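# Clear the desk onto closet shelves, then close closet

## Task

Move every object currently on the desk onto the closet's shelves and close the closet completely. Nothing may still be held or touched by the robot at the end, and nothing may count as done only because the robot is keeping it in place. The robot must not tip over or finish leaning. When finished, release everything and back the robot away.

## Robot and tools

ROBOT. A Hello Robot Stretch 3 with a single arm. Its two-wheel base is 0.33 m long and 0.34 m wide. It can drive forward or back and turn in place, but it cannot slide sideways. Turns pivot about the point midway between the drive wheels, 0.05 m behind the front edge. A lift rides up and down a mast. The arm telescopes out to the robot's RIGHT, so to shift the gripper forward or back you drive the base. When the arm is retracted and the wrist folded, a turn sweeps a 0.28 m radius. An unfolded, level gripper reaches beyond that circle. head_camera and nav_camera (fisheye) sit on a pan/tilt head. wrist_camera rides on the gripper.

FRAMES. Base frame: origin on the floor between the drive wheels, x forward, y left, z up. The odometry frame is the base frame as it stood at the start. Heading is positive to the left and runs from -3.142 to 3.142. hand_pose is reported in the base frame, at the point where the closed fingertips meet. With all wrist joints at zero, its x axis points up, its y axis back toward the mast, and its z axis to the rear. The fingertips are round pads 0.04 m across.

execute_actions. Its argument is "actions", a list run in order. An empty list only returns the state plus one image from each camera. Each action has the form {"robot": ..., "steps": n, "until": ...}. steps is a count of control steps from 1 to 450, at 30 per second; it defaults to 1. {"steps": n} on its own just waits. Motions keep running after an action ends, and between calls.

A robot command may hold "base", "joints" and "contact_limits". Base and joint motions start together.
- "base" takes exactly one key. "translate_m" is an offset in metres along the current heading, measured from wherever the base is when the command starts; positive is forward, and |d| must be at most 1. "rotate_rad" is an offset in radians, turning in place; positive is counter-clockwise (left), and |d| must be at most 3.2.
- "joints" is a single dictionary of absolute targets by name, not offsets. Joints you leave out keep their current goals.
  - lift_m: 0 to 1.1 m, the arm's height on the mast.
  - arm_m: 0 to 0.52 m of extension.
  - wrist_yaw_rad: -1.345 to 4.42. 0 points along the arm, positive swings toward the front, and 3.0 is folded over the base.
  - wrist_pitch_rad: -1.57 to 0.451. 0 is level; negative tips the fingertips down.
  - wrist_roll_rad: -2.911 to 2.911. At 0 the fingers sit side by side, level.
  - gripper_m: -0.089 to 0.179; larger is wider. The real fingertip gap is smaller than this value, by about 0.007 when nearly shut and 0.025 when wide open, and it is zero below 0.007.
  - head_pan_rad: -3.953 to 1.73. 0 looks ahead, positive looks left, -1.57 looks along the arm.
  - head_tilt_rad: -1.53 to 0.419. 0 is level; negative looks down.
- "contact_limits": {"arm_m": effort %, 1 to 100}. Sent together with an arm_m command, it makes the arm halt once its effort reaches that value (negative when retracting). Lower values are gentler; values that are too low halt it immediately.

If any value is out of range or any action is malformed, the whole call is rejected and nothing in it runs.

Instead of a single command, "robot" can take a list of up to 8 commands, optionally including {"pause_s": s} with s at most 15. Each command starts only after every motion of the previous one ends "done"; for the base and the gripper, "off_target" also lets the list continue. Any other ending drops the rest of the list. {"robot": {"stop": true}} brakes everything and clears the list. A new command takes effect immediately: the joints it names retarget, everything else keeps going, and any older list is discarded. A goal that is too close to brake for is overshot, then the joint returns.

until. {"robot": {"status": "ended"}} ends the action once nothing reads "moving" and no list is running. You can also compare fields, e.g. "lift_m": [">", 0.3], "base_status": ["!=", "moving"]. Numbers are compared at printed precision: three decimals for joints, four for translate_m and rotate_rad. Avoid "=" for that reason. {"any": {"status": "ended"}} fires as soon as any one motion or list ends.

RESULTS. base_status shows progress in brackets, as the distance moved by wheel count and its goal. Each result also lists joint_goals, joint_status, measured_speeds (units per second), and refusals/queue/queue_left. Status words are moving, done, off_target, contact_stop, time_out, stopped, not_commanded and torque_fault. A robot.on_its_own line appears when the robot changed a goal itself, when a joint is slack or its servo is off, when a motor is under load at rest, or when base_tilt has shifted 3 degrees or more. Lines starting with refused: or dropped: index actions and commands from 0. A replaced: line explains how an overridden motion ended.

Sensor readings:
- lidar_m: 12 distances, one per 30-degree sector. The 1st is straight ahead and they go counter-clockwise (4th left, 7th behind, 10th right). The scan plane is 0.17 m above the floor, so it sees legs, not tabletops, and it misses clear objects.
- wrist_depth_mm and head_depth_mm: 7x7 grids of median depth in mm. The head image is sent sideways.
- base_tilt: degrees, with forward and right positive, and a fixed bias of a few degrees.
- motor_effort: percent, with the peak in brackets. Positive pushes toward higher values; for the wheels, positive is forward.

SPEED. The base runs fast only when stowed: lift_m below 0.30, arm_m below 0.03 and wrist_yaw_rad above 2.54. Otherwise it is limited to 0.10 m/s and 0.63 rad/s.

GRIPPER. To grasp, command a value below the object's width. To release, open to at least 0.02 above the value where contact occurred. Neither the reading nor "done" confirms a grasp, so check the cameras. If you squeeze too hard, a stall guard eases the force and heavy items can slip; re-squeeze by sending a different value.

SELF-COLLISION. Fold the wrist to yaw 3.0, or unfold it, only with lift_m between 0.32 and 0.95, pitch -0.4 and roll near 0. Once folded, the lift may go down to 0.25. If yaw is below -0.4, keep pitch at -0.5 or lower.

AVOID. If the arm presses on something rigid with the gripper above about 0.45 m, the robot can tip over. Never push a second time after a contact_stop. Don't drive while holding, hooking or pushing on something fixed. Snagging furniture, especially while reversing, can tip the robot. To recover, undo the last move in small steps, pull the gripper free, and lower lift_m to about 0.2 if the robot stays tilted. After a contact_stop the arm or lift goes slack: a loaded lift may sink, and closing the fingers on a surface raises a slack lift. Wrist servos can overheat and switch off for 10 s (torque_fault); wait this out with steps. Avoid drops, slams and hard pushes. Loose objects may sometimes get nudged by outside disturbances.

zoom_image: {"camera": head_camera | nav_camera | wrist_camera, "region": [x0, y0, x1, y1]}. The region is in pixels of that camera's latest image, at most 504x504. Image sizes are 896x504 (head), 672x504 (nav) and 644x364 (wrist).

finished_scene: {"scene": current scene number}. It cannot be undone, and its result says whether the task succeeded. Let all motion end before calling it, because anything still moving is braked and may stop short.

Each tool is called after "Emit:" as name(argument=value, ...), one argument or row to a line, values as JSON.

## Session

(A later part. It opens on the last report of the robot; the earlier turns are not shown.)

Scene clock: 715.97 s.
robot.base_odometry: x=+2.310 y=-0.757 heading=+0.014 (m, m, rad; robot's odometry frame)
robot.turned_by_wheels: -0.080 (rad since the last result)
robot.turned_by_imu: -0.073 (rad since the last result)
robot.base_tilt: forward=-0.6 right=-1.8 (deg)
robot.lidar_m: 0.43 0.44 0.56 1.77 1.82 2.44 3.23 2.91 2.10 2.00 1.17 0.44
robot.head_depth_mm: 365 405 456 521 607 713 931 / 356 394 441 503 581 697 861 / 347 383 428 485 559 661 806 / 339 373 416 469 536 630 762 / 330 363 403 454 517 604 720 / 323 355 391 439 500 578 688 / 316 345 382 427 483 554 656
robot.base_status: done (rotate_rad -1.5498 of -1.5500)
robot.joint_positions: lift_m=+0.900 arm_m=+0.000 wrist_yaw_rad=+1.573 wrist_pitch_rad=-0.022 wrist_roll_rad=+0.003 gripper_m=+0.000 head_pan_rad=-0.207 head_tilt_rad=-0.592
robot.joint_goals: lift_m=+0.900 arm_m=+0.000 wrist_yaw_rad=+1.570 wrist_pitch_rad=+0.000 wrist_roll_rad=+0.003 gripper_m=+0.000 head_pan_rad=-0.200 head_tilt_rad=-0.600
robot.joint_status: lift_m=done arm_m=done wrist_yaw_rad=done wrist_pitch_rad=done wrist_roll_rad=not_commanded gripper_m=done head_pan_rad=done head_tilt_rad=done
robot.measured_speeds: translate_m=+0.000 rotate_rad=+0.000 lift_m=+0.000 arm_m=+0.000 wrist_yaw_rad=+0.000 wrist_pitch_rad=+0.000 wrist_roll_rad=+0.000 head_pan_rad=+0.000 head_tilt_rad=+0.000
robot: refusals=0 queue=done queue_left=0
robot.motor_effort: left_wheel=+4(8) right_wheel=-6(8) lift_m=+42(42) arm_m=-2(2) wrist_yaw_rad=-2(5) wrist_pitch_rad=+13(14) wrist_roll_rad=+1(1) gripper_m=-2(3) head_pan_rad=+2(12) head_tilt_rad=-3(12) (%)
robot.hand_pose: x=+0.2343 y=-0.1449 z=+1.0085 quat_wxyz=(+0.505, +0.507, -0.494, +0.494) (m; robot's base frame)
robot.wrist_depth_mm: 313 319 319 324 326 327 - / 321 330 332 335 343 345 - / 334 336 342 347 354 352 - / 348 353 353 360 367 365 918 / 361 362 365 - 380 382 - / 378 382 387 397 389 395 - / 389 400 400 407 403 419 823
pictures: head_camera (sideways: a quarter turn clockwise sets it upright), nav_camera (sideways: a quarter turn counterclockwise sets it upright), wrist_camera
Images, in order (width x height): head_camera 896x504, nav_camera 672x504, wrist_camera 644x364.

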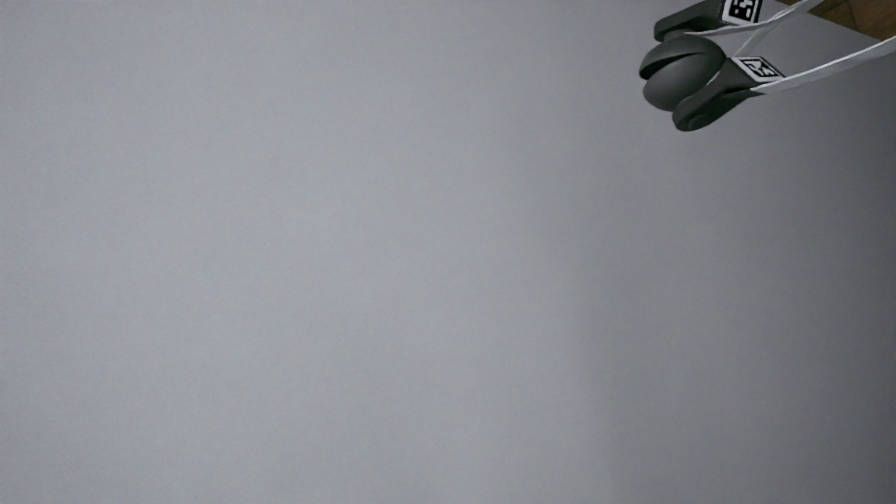

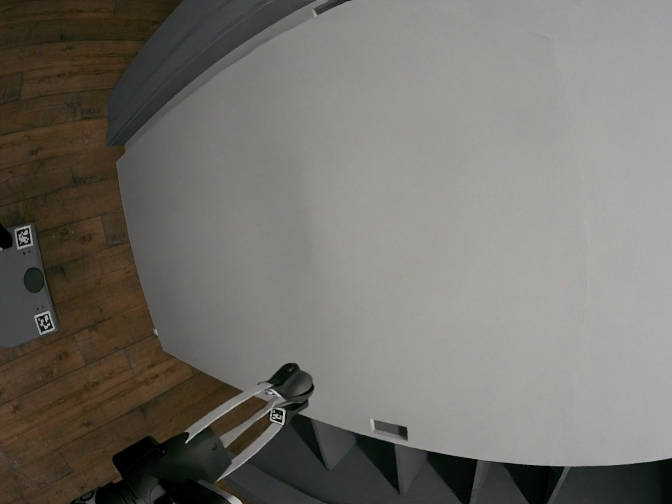

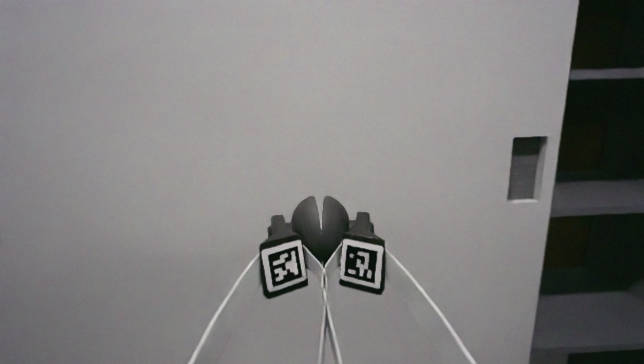

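Emit:
execute_actions(
  actions=[
    {"robot":[{"base":{"translate_m":0.13},"joints":{"arm_m":0.24}}],"steps":450,"until":{"robot":{"status":"ended"}}},
  ],
)

Scene clock: 720.93 s.
robot.base_odometry: x=+2.440 y=-0.755 heading=+0.014 (m, m, rad; robot's odometry frame)
robot.turned_by_wheels: +0.000 (rad since the last result)
robot.turned_by_imu: +0.002 (rad since the last result)
robot.base_tilt: forward=-0.5 right=-1.7 (deg)
robot.lidar_m: 0.30 0.31 0.41 1.78 1.83 2.45 3.36 2.90 2.09 1.16 0.43 0.31
robot.head_depth_mm: - - 299 340 398 476 599 / - - 293 329 380 452 558 / - - 288 317 366 432 526 / - - - 306 352 413 498 / - - - 297 339 393 472 / - - - 293 327 378 450 / - - - 287 316 363 428
robot.base_status: done (translate_m +0.1300 of +0.1300)
robot.joint_positions: lift_m=+0.900 arm_m=+0.240 wrist_yaw_rad=+1.571 wrist_pitch_rad=-0.022 wrist_roll_rad=+0.003 gripper_m=+0.000 head_pan_rad=-0.207 head_tilt_rad=-0.592
robot.joint_goals: lift_m=+0.900 arm_m=+0.240 wrist_yaw_rad=+1.570 wrist_pitch_rad=+0.000 wrist_roll_rad=+0.003 gripper_m=+0.000 head_pan_rad=-0.200 head_tilt_rad=-0.600
robot.joint_status: lift_m=done arm_m=done wrist_yaw_rad=done wrist_pitch_rad=done wrist_roll_rad=not_commanded gripper_m=done head_pan_rad=done head_tilt_rad=done
robot.measured_speeds: translate_m=+0.000 rotate_rad=+0.000 lift_m=+0.000 arm_m=+0.000 wrist_yaw_rad=+0.000 wrist_pitch_rad=+0.000 wrist_roll_rad=+0.000 head_pan_rad=+0.000 head_tilt_rad=+0.000
robot: refusals=0 queue=done queue_left=0
robot.motor_effort: left_wheel=+4(9) right_wheel=-5(7) lift_m=+42(42) arm_m=+3(3) wrist_yaw_rad=-2(3) wrist_pitch_rad=+13(13) wrist_roll_rad=+1(1) gripper_m=-3(2) head_pan_rad=+2(3) head_tilt_rad=-3(3) (%)
robot.hand_pose: x=+0.2343 y=-0.3845 z=+1.0086 quat_wxyz=(+0.505, +0.506, -0.495, +0.494) (m; robot's base frame)
robot.wrist_depth_mm: 204 206 209 210 886 899 836 / 212 213 215 218 804 886 766 / 217 221 221 226 940 981 847 / 226 229 231 244 920 969 814 / 232 239 241 - 639 681 670 / 245 248 248 256 - - 885 / 253 256 261 260 809 843 786
pictures: head_camera (sideways: a quarter turn clockwise sets it upright), nav_camera (sideways: a quarter turn counterclockwise sets it upright), wrist_camera
Images, in order (width x height): head_camera 896x504, nav_camera 672x504, wrist_camera 644x364.

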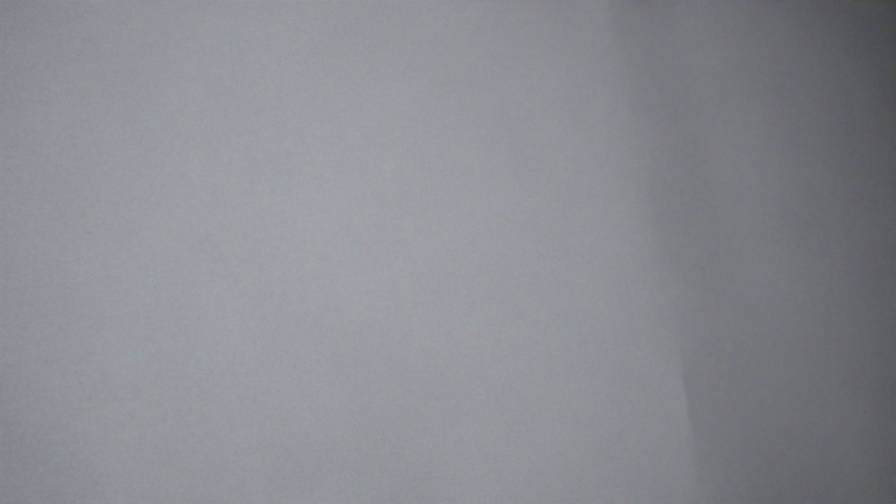

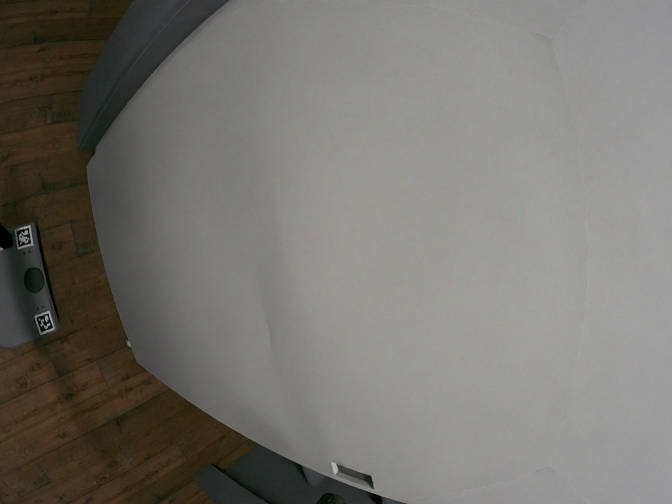

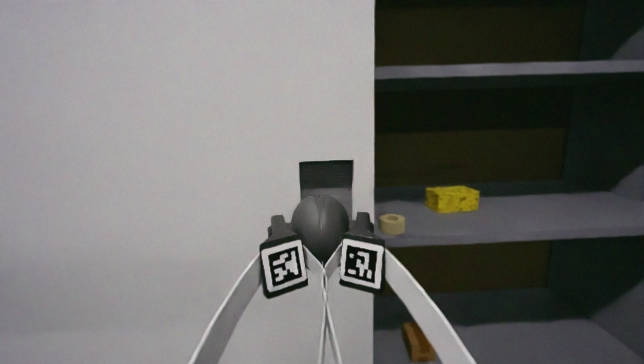

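Emit:
execute_actions(
  actions=[
    {"robot":[{"base":{"translate_m":0.06},"joints":{"arm_m":0.243}}],"steps":150,"until":{"robot":{"status":"ended"}}},
    {"robot":{"joints":{"arm_m":0.52},"contact_limits":{"arm_m":35}},"steps":300,"until":{"robot":{"status":"ended"}}},
  ],
)

Scene clock: 728.17 s.
robot.base_odometry: x=+2.500 y=-0.754 heading=+0.014 (m, m, rad; robot's odometry frame)
robot.turned_by_wheels: +0.000 (rad since the last result)
robot.turned_by_imu: +0.002 (rad since the last result)
robot.base_tilt: forward=-0.6 right=-1.7 (deg)
robot.lidar_m: 0.23 0.24 0.39 1.77 1.83 2.45 3.79 2.90 2.09 1.11 0.34 0.24
robot.head_depth_mm: - - - - 300 356 446 / - - - - 294 339 418 / - - - - 288 323 395 / - - - - - 309 373 / - - - - - 299 354 / - - - - - 294 337 / - - - - - 287 321
robot.base_status: done (translate_m +0.0600 of +0.0600)
robot.joint_positions: lift_m=+0.900 arm_m=+0.517 wrist_yaw_rad=+1.579 wrist_pitch_rad=-0.020 wrist_roll_rad=+0.003 gripper_m=+0.000 head_pan_rad=-0.207 head_tilt_rad=-0.593
robot.joint_goals: lift_m=+0.900 arm_m=+0.520 wrist_yaw_rad=+1.570 wrist_pitch_rad=+0.000 wrist_roll_rad=+0.003 gripper_m=+0.000 head_pan_rad=-0.200 head_tilt_rad=-0.600
robot.joint_status: lift_m=done arm_m=done wrist_yaw_rad=done wrist_pitch_rad=done wrist_roll_rad=not_commanded gripper_m=done head_pan_rad=done head_tilt_rad=done
robot.measured_speeds: translate_m=+0.000 rotate_rad=+0.000 lift_m=+0.000 arm_m=+0.000 wrist_yaw_rad=+0.000 wrist_pitch_rad=+0.000 wrist_roll_rad=+0.000 head_pan_rad=+0.000 head_tilt_rad=+0.000
robot: refusals=0 queue=done queue_left=0
robot.motor_effort: left_wheel=+7(12) right_wheel=-9(18) lift_m=+42(42) arm_m=+3(8) wrist_yaw_rad=-6(42) wrist_pitch_rad=+12(13) wrist_roll_rad=+1(1) gripper_m=-3(8) head_pan_rad=+3(2) head_tilt_rad=-3(3) (%)
robot.contact_limits: arm_m 35 (drawing in: default 15, maximum 25; extending or still: default 22, maximum 35)
robot.hand_pose: x=+0.2343 y=-0.6594 z=+1.0090 quat_wxyz=(+0.502, +0.508, -0.493, +0.496) (m; robot's base frame)
robot.wrist_depth_mm: 157 159 160 162 852 800 550 / 163 164 165 167 763 738 518 / 168 169 171 174 877 825 556 / 174 175 177 182 887 792 558 / 182 183 184 - 597 578 535 / 189 188 192 197 - 832 578 / 196 197 198 201 856 791 571
pictures: head_camera (sideways: a quarter turn clockwise sets it upright), nav_camera (sideways: a quarter turn counterclockwise sets it upright), wrist_camera
Images, in order (width x height): head_camera 896x504, nav_camera 672x504, wrist_camera 644x364.

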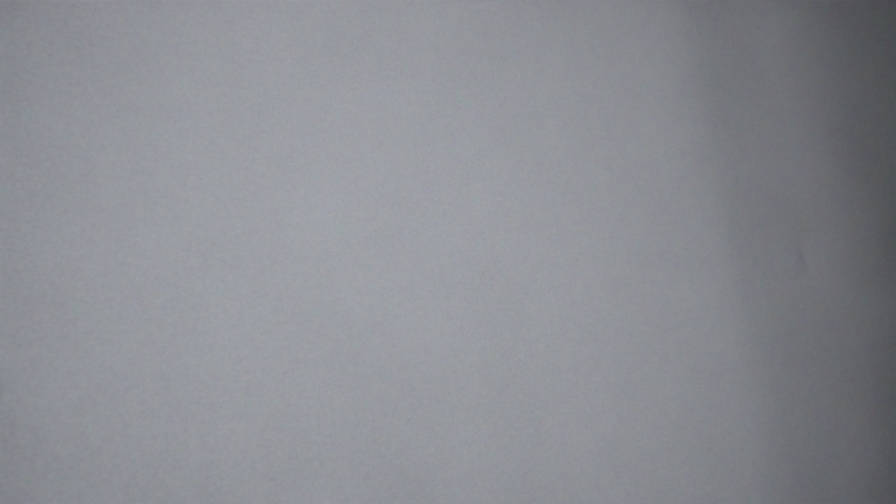

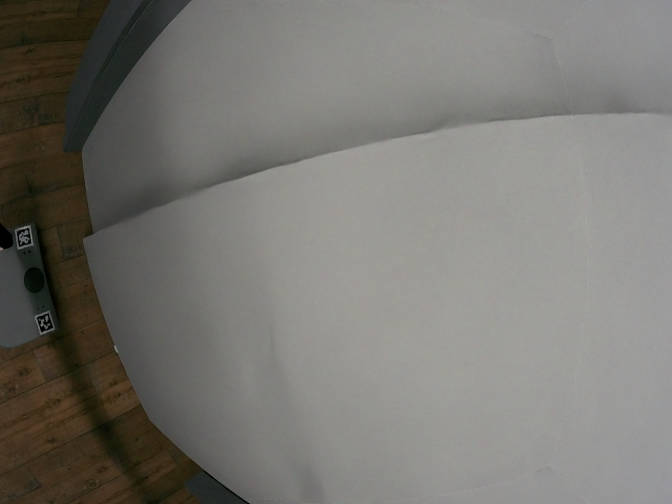

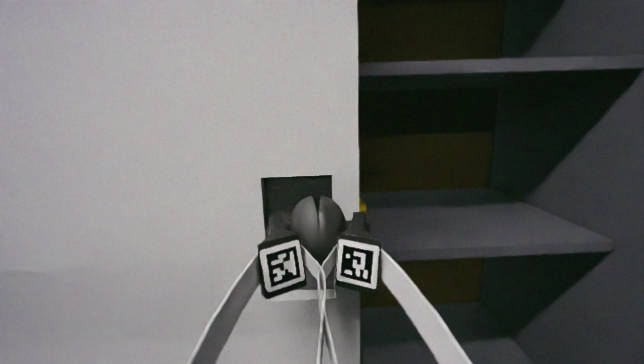

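Emit:
execute_actions(
  actions=[
    {"robot":[{"base":{"translate_m":-0.19}},{"joints":{"arm_m":0,"wrist_pitch_rad":-0.4}},{"joints":{"wrist_yaw_rad":3.0}},{"base":{"rotate_rad":-1.55}},{"base":{"translate_m":0.33}},{"base":{"rotate_rad":1.55}},{"joints":{"wrist_yaw_rad":1.57}},{"joints":{"wrist_pitch_rad":0}}],"steps":450,"until":{"robot":{"status":"ended"}}},
    {"steps":450,"until":{"robot":{"status":"ended"}}},
  ],
)

Scene clock: 755.83 s.
robot.base_odometry: x=+2.322 y=-1.087 heading=+0.014 (m, m, rad; robot's odometry frame)
robot.turned_by_wheels: +0.000 (rad since the last result)
robot.turned_by_imu: +0.005 (rad since the last result)
robot.base_tilt: forward=-0.5 right=-1.7 (deg)
robot.lidar_m: 0.43 0.44 0.65 2.10 2.17 2.92 3.19 2.39 1.75 1.67 0.86 0.45
robot.head_depth_mm: 366 408 458 522 610 1081 1214 / 358 396 443 504 584 699 868 / 349 386 430 487 562 664 808 / 340 376 418 470 541 632 765 / 332 366 406 458 522 607 727 / 325 357 396 442 503 581 690 / 318 348 385 429 487 559 657
robot.base_status: done (rotate_rad +1.5498 of +1.5500)
robot.joint_positions: lift_m=+0.900 arm_m=+0.000 wrist_yaw_rad=+1.573 wrist_pitch_rad=-0.022 wrist_roll_rad=+0.003 gripper_m=+0.000 head_pan_rad=-0.207 head_tilt_rad=-0.593
robot.joint_goals: lift_m=+0.900 arm_m=+0.000 wrist_yaw_rad=+1.570 wrist_pitch_rad=+0.000 wrist_roll_rad=+0.003 gripper_m=+0.000 head_pan_rad=-0.200 head_tilt_rad=-0.600
robot.joint_status: lift_m=done arm_m=done wrist_yaw_rad=done wrist_pitch_rad=done wrist_roll_rad=not_commanded gripper_m=done head_pan_rad=done head_tilt_rad=done
robot.measured_speeds: translate_m=+0.000 rotate_rad=+0.000 lift_m=+0.000 arm_m=+0.000 wrist_yaw_rad=+0.000 wrist_pitch_rad=+0.000 wrist_roll_rad=+0.000 head_pan_rad=+0.000 head_tilt_rad=+0.000
robot: refusals=0 queue=done queue_left=0
robot.motor_effort: left_wheel=-4(9) right_wheel=+4(17) lift_m=+42(42) arm_m=-2(6) wrist_yaw_rad=-3(8) wrist_pitch_rad=+13(13) wrist_roll_rad=+1(1) gripper_m=-4(3) head_pan_rad=+2(3) head_tilt_rad=-3(2) (%)
robot.hand_pose: x=+0.2343 y=-0.1448 z=+1.0085 quat_wxyz=(+0.505, +0.507, -0.494, +0.494) (m; robot's base frame)
robot.wrist_depth_mm: 312 319 322 326 326 330 753 / 328 327 331 336 340 653 737 / 334 343 339 346 356 905 754 / 348 355 353 362 371 779 726 / 365 372 370 - 382 946 719 / 377 383 387 396 404 962 764 / 389 392 404 405 413 821 757
pictures: head_camera (sideways: a quarter turn clockwise sets it upright), nav_camera (sideways: a quarter turn counterclockwise sets it upright), wrist_camera
Images, in order (width x height): head_camera 896x504, nav_camera 672x504, wrist_camera 644x364.

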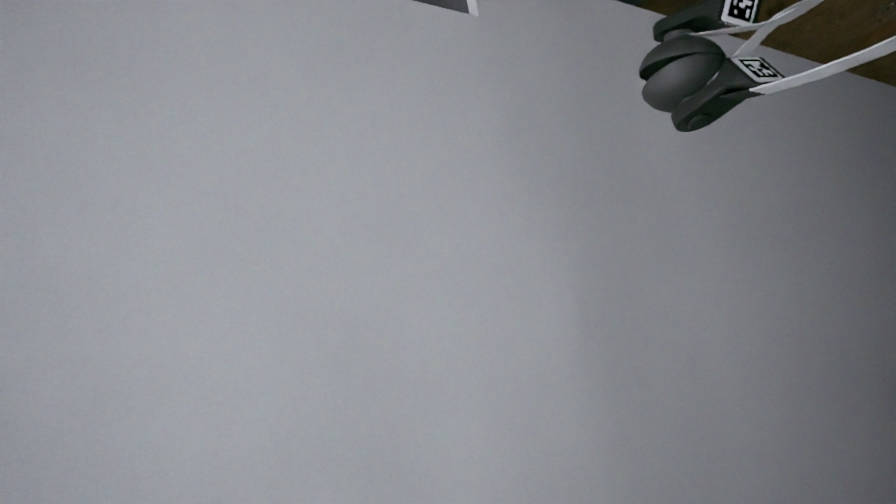

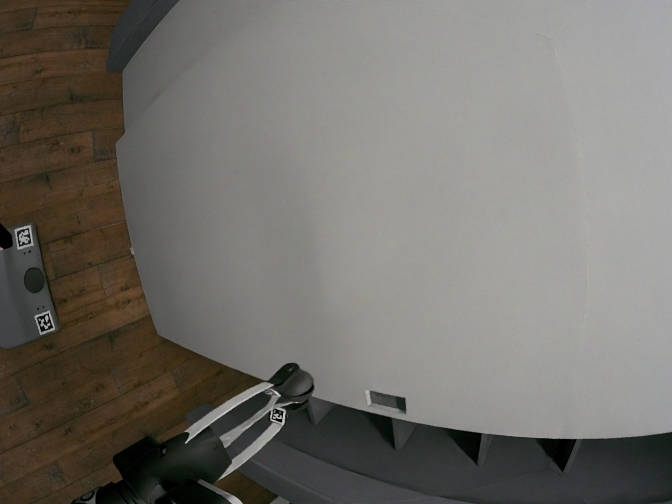

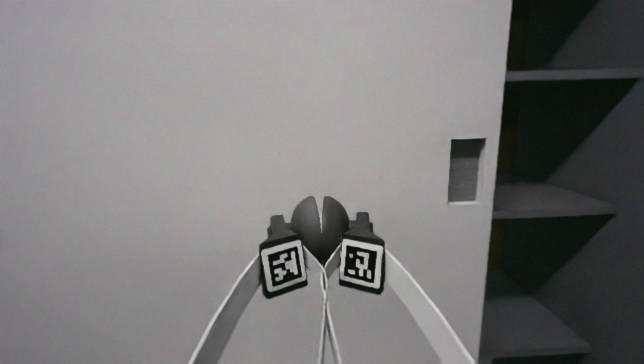

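Emit:
execute_actions(
  actions=[
    {"robot":[{"base":{"translate_m":0.13},"joints":{"arm_m":0.17}}],"steps":150,"until":{"robot":{"status":"ended"}}},
    {"robot":{"base":{"translate_m":0.06}},"steps":150,"until":{"robot":{"status":"ended"}}},
  ],
)

Scene clock: 762.17 s.
robot.base_odometry: x=+2.512 y=-1.084 heading=+0.014 (m, m, rad; robot's odometry frame)
robot.turned_by_wheels: +0.000 (rad since the last result)
robot.turned_by_imu: +0.002 (rad since the last result)
robot.base_tilt: forward=-0.5 right=-1.8 (deg)
robot.lidar_m: 0.24 0.25 0.33 0.76 2.17 2.92 3.38 2.43 1.74 0.94 0.35 0.25
robot.head_depth_mm: - - - - 305 366 457 / - - - - 296 348 429 / - - - - 291 331 404 / - - - - 286 317 383 / - - - - - 304 364 / - - - - - 296 345 / - - - - - 290 331
robot.base_status: done (translate_m +0.0600 of +0.0600)
robot.joint_positions: lift_m=+0.900 arm_m=+0.170 wrist_yaw_rad=+1.572 wrist_pitch_rad=-0.022 wrist_roll_rad=+0.003 gripper_m=+0.000 head_pan_rad=-0.207 head_tilt_rad=-0.593
robot.joint_goals: lift_m=+0.900 arm_m=+0.170 wrist_yaw_rad=+1.570 wrist_pitch_rad=+0.000 wrist_roll_rad=+0.003 gripper_m=+0.000 head_pan_rad=-0.200 head_tilt_rad=-0.600
robot.joint_status: lift_m=done arm_m=done wrist_yaw_rad=done wrist_pitch_rad=done wrist_roll_rad=not_commanded gripper_m=done head_pan_rad=done head_tilt_rad=done
robot.measured_speeds: translate_m=+0.000 rotate_rad=+0.000 lift_m=+0.000 arm_m=+0.000 wrist_yaw_rad=+0.000 wrist_pitch_rad=+0.000 wrist_roll_rad=+0.000 head_pan_rad=+0.000 head_tilt_rad=+0.000
robot: refusals=0 queue=done queue_left=0
robot.motor_effort: left_wheel=-4(6) right_wheel=+3(8) lift_m=+42(42) arm_m=+3(6) wrist_yaw_rad=-2(3) wrist_pitch_rad=+13(13) wrist_roll_rad=+1(1) gripper_m=-3(3) head_pan_rad=+2(4) head_tilt_rad=-3(3) (%)
robot.hand_pose: x=+0.2343 y=-0.3145 z=+1.0086 quat_wxyz=(+0.505, +0.506, -0.495, +0.494) (m; robot's base frame)
robot.wrist_depth_mm: 151 153 154 156 838 807 567 / 156 158 159 162 527 761 524 / 163 163 165 167 885 845 562 / 168 169 171 174 871 797 571 / 174 175 178 - 596 576 554 / 182 182 185 191 980 887 578 / 190 191 192 195 828 819 589
pictures: head_camera (sideways: a quarter turn clockwise sets it upright), nav_camera (sideways: a quarter turn counterclockwise sets it upright), wrist_camera
Images, in order (width x height): head_camera 896x504, nav_camera 672x504, wrist_camera 644x364.

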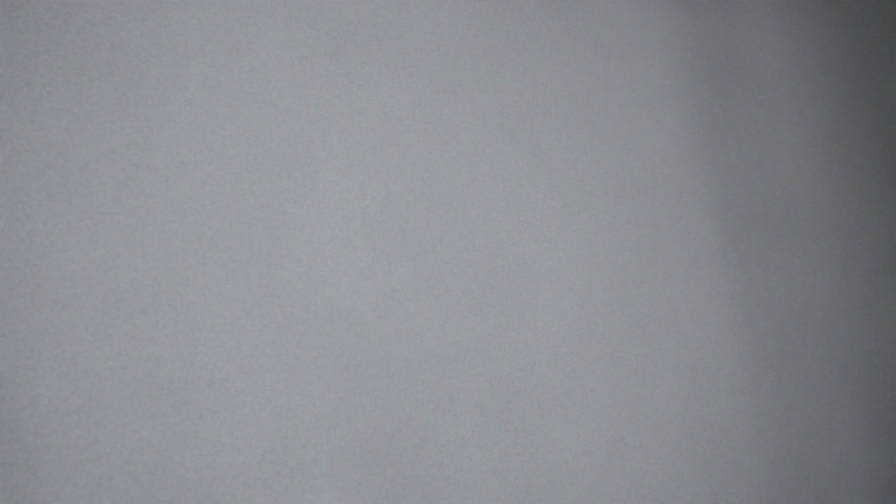

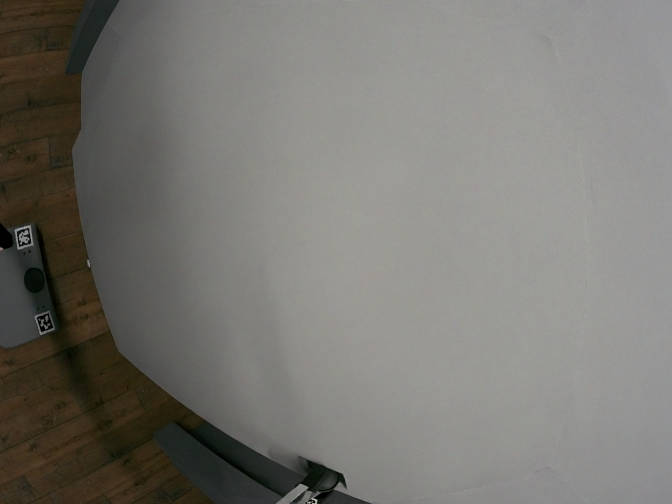

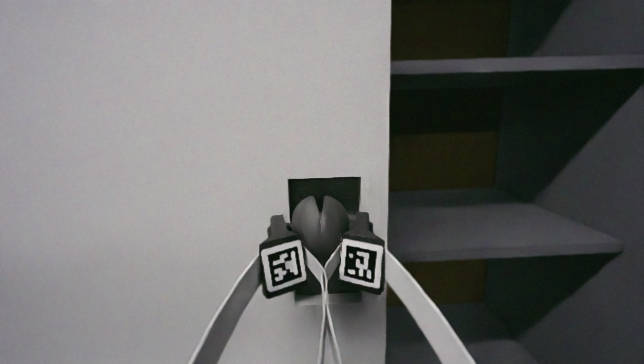

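Emit:
execute_actions(
  actions=[
    {"robot":{"joints":{"arm_m":0.52},"contact_limits":{"arm_m":30}},"steps":300,"until":{"robot":{"status":"ended"}}},
    {"robot":[{"base":{"translate_m":-0.25},"joints":{"head_pan_rad":-0.8,"head_tilt_rad":-0.4}}],"steps":300,"until":{"robot":{"status":"ended"}}},
  ],
)

Scene clock: 772.17 s.
robot.base_odometry: x=+2.262 y=-1.088 heading=+0.014 (m, m, rad; robot's odometry frame)
robot.turned_by_wheels: +0.000 (rad since the last result)
robot.turned_by_imu: +0.000 (rad since the last result)
robot.base_tilt: forward=-0.6 right=-1.7 (deg)
robot.lidar_m: 0.49 0.55 0.74 2.10 2.17 2.91 3.13 2.42 1.75 1.67 0.71 0.51
robot.head_depth_mm: 821 916 1662 1806 1955 1732 1405 / 730 787 854 939 1052 1225 1332 / 653 707 768 854 962 1062 1189 / 586 629 678 733 800 883 979 / 535 570 607 651 702 767 838 / 489 517 550 586 626 674 728 / 450 475 503 531 564 604 649
robot.base_status: done (translate_m -0.2500 of -0.2500)
robot.joint_positions: lift_m=+0.900 arm_m=+0.517 wrist_yaw_rad=+1.572 wrist_pitch_rad=-0.020 wrist_roll_rad=+0.003 gripper_m=+0.000 head_pan_rad=-0.793 head_tilt_rad=-0.408
robot.joint_goals: lift_m=+0.900 arm_m=+0.520 wrist_yaw_rad=+1.570 wrist_pitch_rad=+0.000 wrist_roll_rad=+0.003 gripper_m=+0.000 head_pan_rad=-0.800 head_tilt_rad=-0.400
robot.joint_status: lift_m=done arm_m=done wrist_yaw_rad=done wrist_pitch_rad=done wrist_roll_rad=not_commanded gripper_m=done head_pan_rad=done head_tilt_rad=done
robot.measured_speeds: translate_m=+0.000 rotate_rad=+0.000 lift_m=+0.000 arm_m=+0.000 wrist_yaw_rad=+0.000 wrist_pitch_rad=+0.000 wrist_roll_rad=+0.000 head_pan_rad=+0.000 head_tilt_rad=+0.000
robot: refusals=0 queue=done queue_left=0
robot.motor_effort: left_wheel=-3(7) right_wheel=+3(11) lift_m=+42(42) arm_m=+3(9) wrist_yaw_rad=-3(42) wrist_pitch_rad=+12(12) wrist_roll_rad=+1(1) gripper_m=-3(7) head_pan_rad=-3(24) head_tilt_rad=+3(18) (%)
robot.contact_limits: arm_m 30 (drawing in: default 15, maximum 25; extending or still: default 22, maximum 35)
robot.hand_pose: x=+0.2343 y=-0.6613 z=+1.0090 quat_wxyz=(+0.504, +0.506, -0.495, +0.495) (m; robot's base frame)
robot.wrist_depth_mm: 378 382 390 397 381 379 - / 384 398 398 414 391 403 - / 413 409 415 431 403 411 - / 425 425 431 439 420 431 - / 433 445 445 - 439 448 - / 455 457 466 474 454 462 - / 471 472 482 494 474 483 -
pictures: head_camera (sideways: a quarter turn clockwise sets it upright), nav_camera (sideways: a quarter turn counterclockwise sets it upright), wrist_camera
Images, in order (width x height): head_camera 896x504, nav_camera 672x504, wrist_camera 644x364.

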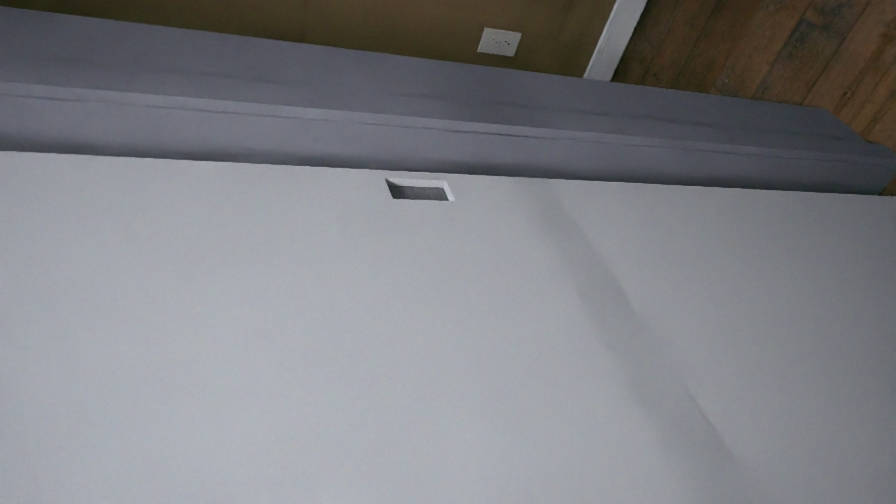

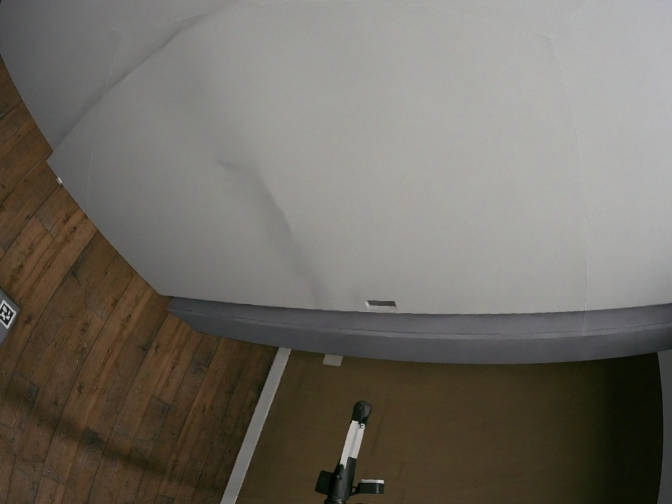

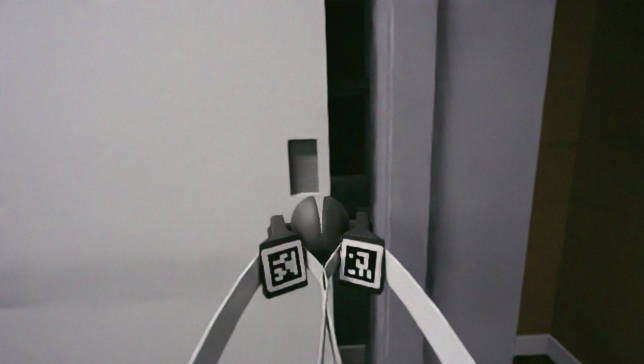

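Emit:
execute_actions(
  actions=[
    {"robot":[{"joints":{"arm_m":0.41,"wrist_yaw_rad":1.25}},{"base":{"translate_m":0.17}}],"steps":300,"until":{"robot":{"status":"ended"}}},
  ],
)

Scene clock: 781.63 s.
robot.base_odometry: x=+2.432 y=-1.085 heading=+0.014 (m, m, rad; robot's odometry frame)
robot.turned_by_wheels: +0.000 (rad since the last result)
robot.turned_by_imu: +0.002 (rad since the last result)
robot.base_tilt: forward=-0.6 right=-1.7 (deg)
robot.lidar_m: 0.32 0.33 0.50 2.11 2.17 2.92 3.31 2.43 1.74 1.67 0.47 0.33
robot.head_depth_mm: 533 587 656 778 854 957 1176 / 463 505 556 618 693 798 932 / 410 444 480 527 583 652 740 / 369 394 424 460 502 552 614 / 334 356 379 408 441 479 525 / 306 323 344 366 393 422 457 / 286 297 314 333 354 379 406
robot.base_status: done (translate_m +0.1700 of +0.1700)
robot.joint_positions: lift_m=+0.900 arm_m=+0.410 wrist_yaw_rad=+1.252 wrist_pitch_rad=-0.020 wrist_roll_rad=+0.003 gripper_m=+0.000 head_pan_rad=-0.793 head_tilt_rad=-0.408
robot.joint_goals: lift_m=+0.900 arm_m=+0.410 wrist_yaw_rad=+1.250 wrist_pitch_rad=+0.000 wrist_roll_rad=+0.003 gripper_m=+0.000 head_pan_rad=-0.800 head_tilt_rad=-0.400
robot.joint_status: lift_m=done arm_m=done wrist_yaw_rad=done wrist_pitch_rad=done wrist_roll_rad=not_commanded gripper_m=done head_pan_rad=done head_tilt_rad=done
robot.measured_speeds: translate_m=+0.000 rotate_rad=+0.000 lift_m=+0.000 arm_m=+0.000 wrist_yaw_rad=+0.000 wrist_pitch_rad=+0.000 wrist_roll_rad=+0.000 head_pan_rad=+0.000 head_tilt_rad=+0.000
robot: refusals=0 queue=done queue_left=0
robot.motor_effort: left_wheel=-3(4) right_wheel=+2(7) lift_m=+42(42) arm_m=-2(1) wrist_yaw_rad=-2(5) wrist_pitch_rad=+12(11) wrist_roll_rad=+1(1) gripper_m=-3(3) head_pan_rad=-1(1) head_tilt_rad=+3(2) (%)
robot.hand_pose: x=+0.2215 y=-0.6354 z=+1.0090 quat_wxyz=(+0.577, +0.421, -0.569, +0.408) (m; robot's base frame)
robot.wrist_depth_mm: 198 212 232 335 265 301 825 / 204 218 237 344 270 308 870 / 208 224 245 358 287 326 868 / 216 231 254 366 295 340 901 / 220 239 258 - 306 355 933 / 226 245 265 308 316 373 946 / 233 255 284 310 343 389 948
pictures: head_camera (sideways: a quarter turn clockwise sets it upright), nav_camera (sideways: a quarter turn counterclockwise sets it upright), wrist_camera
Images, in order (width x height): head_camera 896x504, nav_camera 672x504, wrist_camera 644x364.

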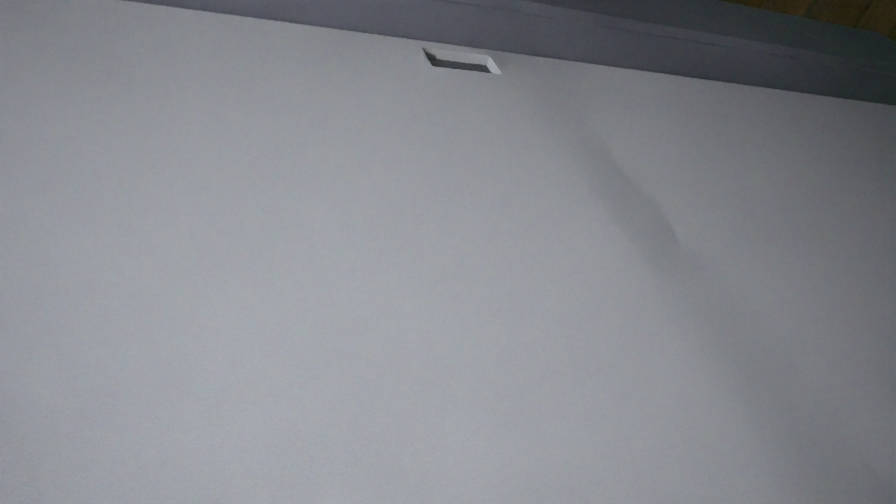

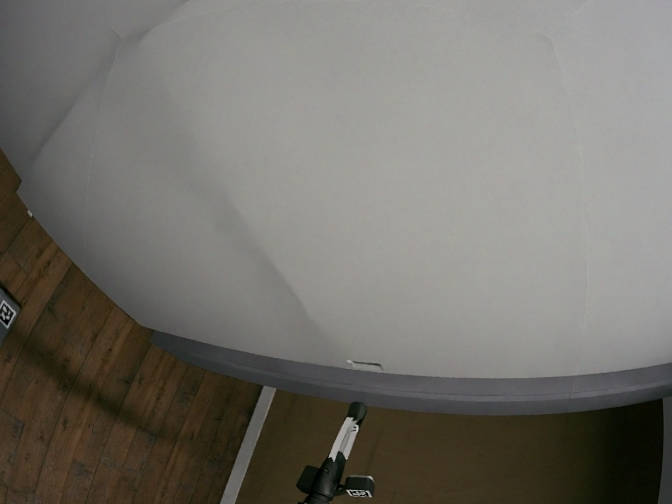

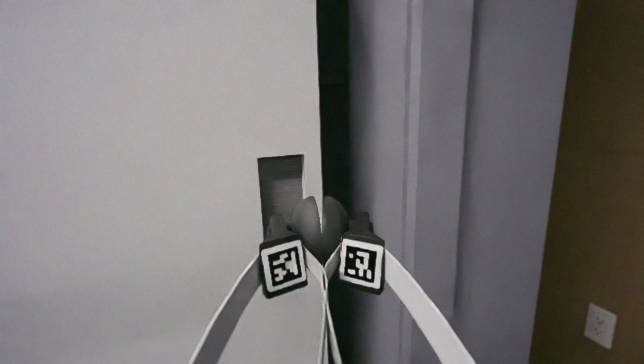

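Emit:
execute_actions(
  actions=[
    {"robot":[{"joints":{"arm_m":0.395}},{"base":{"translate_m":0.085}}],"steps":300,"until":{"robot":{"status":"ended"}}},
  ],
)

Scene clock: 786.33 s.
robot.base_odometry: x=+2.517 y=-1.084 heading=+0.014 (m, m, rad; robot's odometry frame)
robot.turned_by_wheels: +0.000 (rad since the last result)
robot.turned_by_imu: +0.001 (rad since the last result)
robot.base_tilt: forward=-0.5 right=-1.7 (deg)
robot.lidar_m: 0.23 0.24 0.39 0.76 2.17 2.94 3.40 2.43 1.74 0.92 0.34 0.24
robot.head_depth_mm: 371 409 460 520 600 712 900 / 323 352 387 432 484 554 648 / 291 309 336 368 407 454 515 / - 286 297 322 350 385 427 / - - - 291 308 335 366 / - - - - 285 298 319 / - - - - - - 290
robot.base_status: done (translate_m +0.0850 of +0.0850)
robot.joint_positions: lift_m=+0.900 arm_m=+0.395 wrist_yaw_rad=+1.252 wrist_pitch_rad=-0.020 wrist_roll_rad=+0.003 gripper_m=+0.000 head_pan_rad=-0.793 head_tilt_rad=-0.408
robot.joint_goals: lift_m=+0.900 arm_m=+0.395 wrist_yaw_rad=+1.250 wrist_pitch_rad=+0.000 wrist_roll_rad=+0.003 gripper_m=+0.000 head_pan_rad=-0.800 head_tilt_rad=-0.400
robot.joint_status: lift_m=done arm_m=done wrist_yaw_rad=done wrist_pitch_rad=done wrist_roll_rad=not_commanded gripper_m=done head_pan_rad=done head_tilt_rad=done
robot.measured_speeds: translate_m=+0.000 rotate_rad=+0.000 lift_m=+0.000 arm_m=+0.000 wrist_yaw_rad=+0.000 wrist_pitch_rad=+0.000 wrist_roll_rad=+0.000 head_pan_rad=+0.000 head_tilt_rad=+0.000
robot: refusals=0 queue=done queue_left=0
robot.motor_effort: left_wheel=-4(5) right_wheel=+3(6) lift_m=+42(42) arm_m=-1(0) wrist_yaw_rad=-2(3) wrist_pitch_rad=+11(12) wrist_roll_rad=+1(1) gripper_m=-3(3) head_pan_rad=-2(2) head_tilt_rad=+3(3) (%)
robot.hand_pose: x=+0.2215 y=-0.6204 z=+1.0090 quat_wxyz=(+0.577, +0.421, -0.569, +0.408) (m; robot's base frame)
robot.wrist_depth_mm: 134 142 155 171 259 193 222 / 136 146 159 178 266 202 232 / 140 150 165 182 273 206 246 / 145 154 171 196 279 213 258 / 148 159 176 - 285 222 271 / 153 164 179 207 282 231 288 / 157 170 192 209 325 241 306
pictures: head_camera (sideways: a quarter turn clockwise sets it upright), nav_camera (sideways: a quarter turn counterclockwise sets it upright), wrist_camera
Images, in order (width x height): head_camera 896x504, nav_camera 672x504, wrist_camera 644x364.

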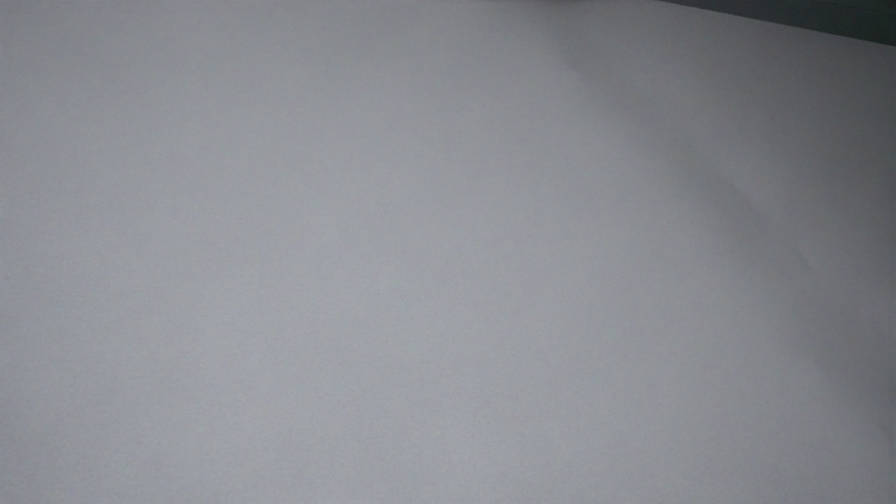

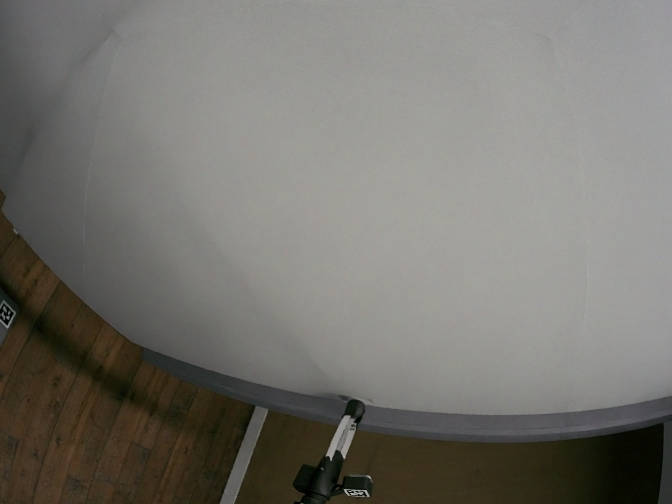

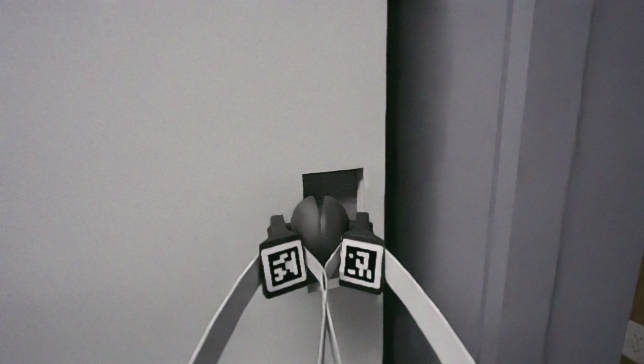

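Emit:
execute_actions(
  actions=[
    {"robot":{"base":{"translate_m":0.015}},"steps":100,"until":{"robot":{"status":"ended"}}},
    {"robot":{"joints":{"arm_m":0.5},"contact_limits":{"arm_m":25}},"steps":300,"until":{"robot":{"status":"ended"}}},
    {"robot":[{"base":{"translate_m":-0.25}}],"steps":300,"until":{"robot":{"status":"ended"}}},
  ],
)

Scene clock: 795.30 s.
robot.base_odometry: x=+2.282 y=-1.087 heading=+0.014 (m, m, rad; robot's odometry frame)
robot.turned_by_wheels: +0.000 (rad since the last result)
robot.turned_by_imu: -0.011 (rad since the last result)
robot.base_tilt: forward=-0.5 right=-1.7 (deg)
robot.lidar_m: 0.47 0.53 0.70 2.09 2.15 2.87 3.14 2.45 1.75 1.67 0.69 0.50
robot.head_depth_mm: 805 890 1644 1777 1913 1718 1408 / 708 765 833 915 1034 1204 1342 / 642 696 751 825 908 1023 1145 / 576 617 662 718 783 860 950 / 521 555 591 633 686 745 817 / 474 501 534 569 610 655 709 / 438 460 487 516 548 587 627
robot.base_status: done (translate_m -0.2500 of -0.2500)
robot.joint_positions: lift_m=+0.900 arm_m=+0.500 wrist_yaw_rad=+1.252 wrist_pitch_rad=-0.021 wrist_roll_rad=+0.003 gripper_m=+0.000 head_pan_rad=-0.793 head_tilt_rad=-0.408
robot.joint_goals: lift_m=+0.900 arm_m=+0.500 wrist_yaw_rad=+1.250 wrist_pitch_rad=+0.000 wrist_roll_rad=+0.003 gripper_m=+0.000 head_pan_rad=-0.800 head_tilt_rad=-0.400
robot.joint_status: lift_m=done arm_m=done wrist_yaw_rad=done wrist_pitch_rad=done wrist_roll_rad=not_commanded gripper_m=done head_pan_rad=done head_tilt_rad=done
robot.measured_speeds: translate_m=+0.000 rotate_rad=+0.000 lift_m=+0.000 arm_m=+0.000 wrist_yaw_rad=+0.000 wrist_pitch_rad=+0.000 wrist_roll_rad=+0.000 head_pan_rad=+0.000 head_tilt_rad=+0.000
robot: refusals=0 queue=done queue_left=0
robot.motor_effort: left_wheel=-2(19) right_wheel=+1(37) lift_m=+42(42) arm_m=+4(7) wrist_yaw_rad=-3(20) wrist_pitch_rad=+12(13) wrist_roll_rad=+1(1) gripper_m=-3(6) head_pan_rad=-2(2) head_tilt_rad=+3(3) (%)
robot.contact_limits: arm_m 25 (drawing in: default 15, maximum 25; extending or still: default 22, maximum 35)
robot.hand_pose: x=+0.2214 y=-0.7248 z=+1.0088 quat_wxyz=(+0.577, +0.421, -0.569, +0.408) (m; robot's base frame)
robot.wrist_depth_mm: 320 344 375 401 - - 802 / 327 352 383 412 - - 815 / 337 361 395 423 - - 833 / 342 377 419 440 - - 828 / 352 386 425 - - - 841 / 360 395 433 463 - - 850 / 367 401 464 490 554 - 887
pictures: head_camera (sideways: a quarter turn clockwise sets it upright), nav_camera (sideways: a quarter turn counterclockwise sets it upright), wrist_camera
Images, in order (width x height): head_camera 896x504, nav_camera 672x504, wrist_camera 644x364.

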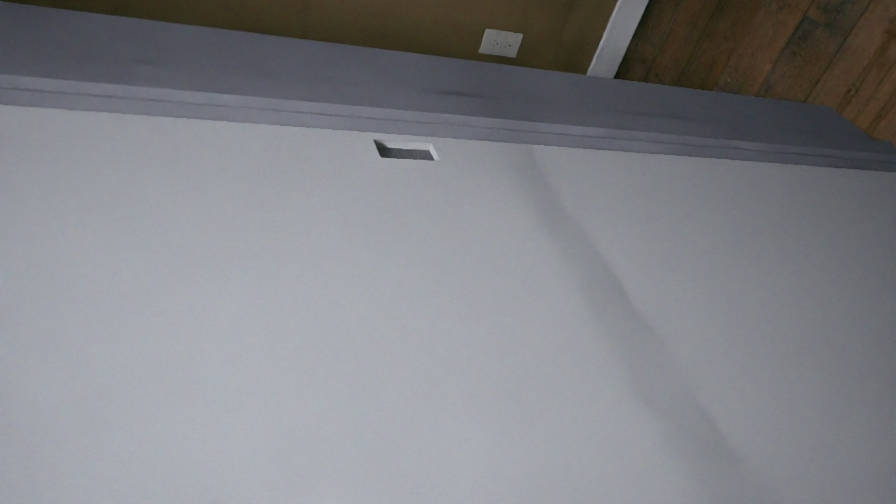

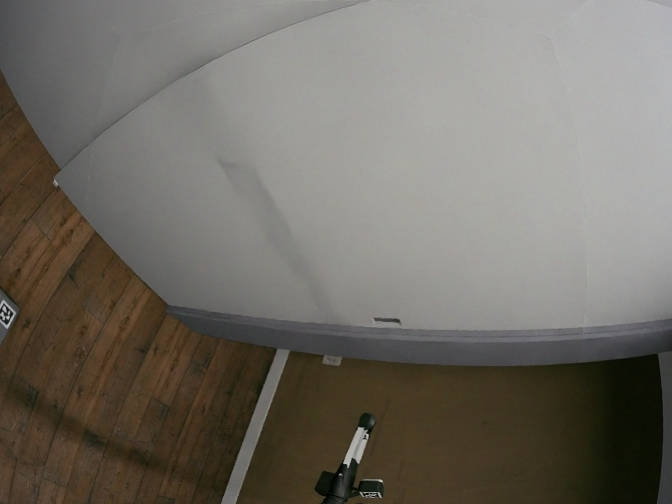

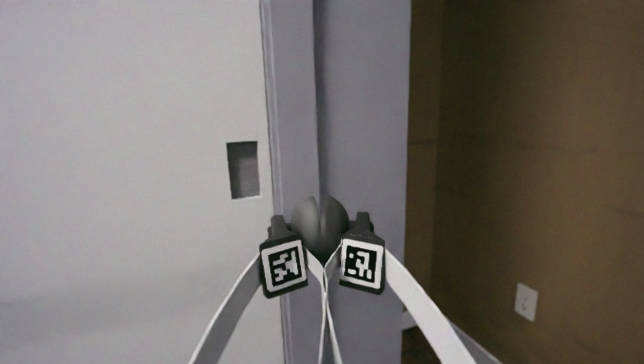

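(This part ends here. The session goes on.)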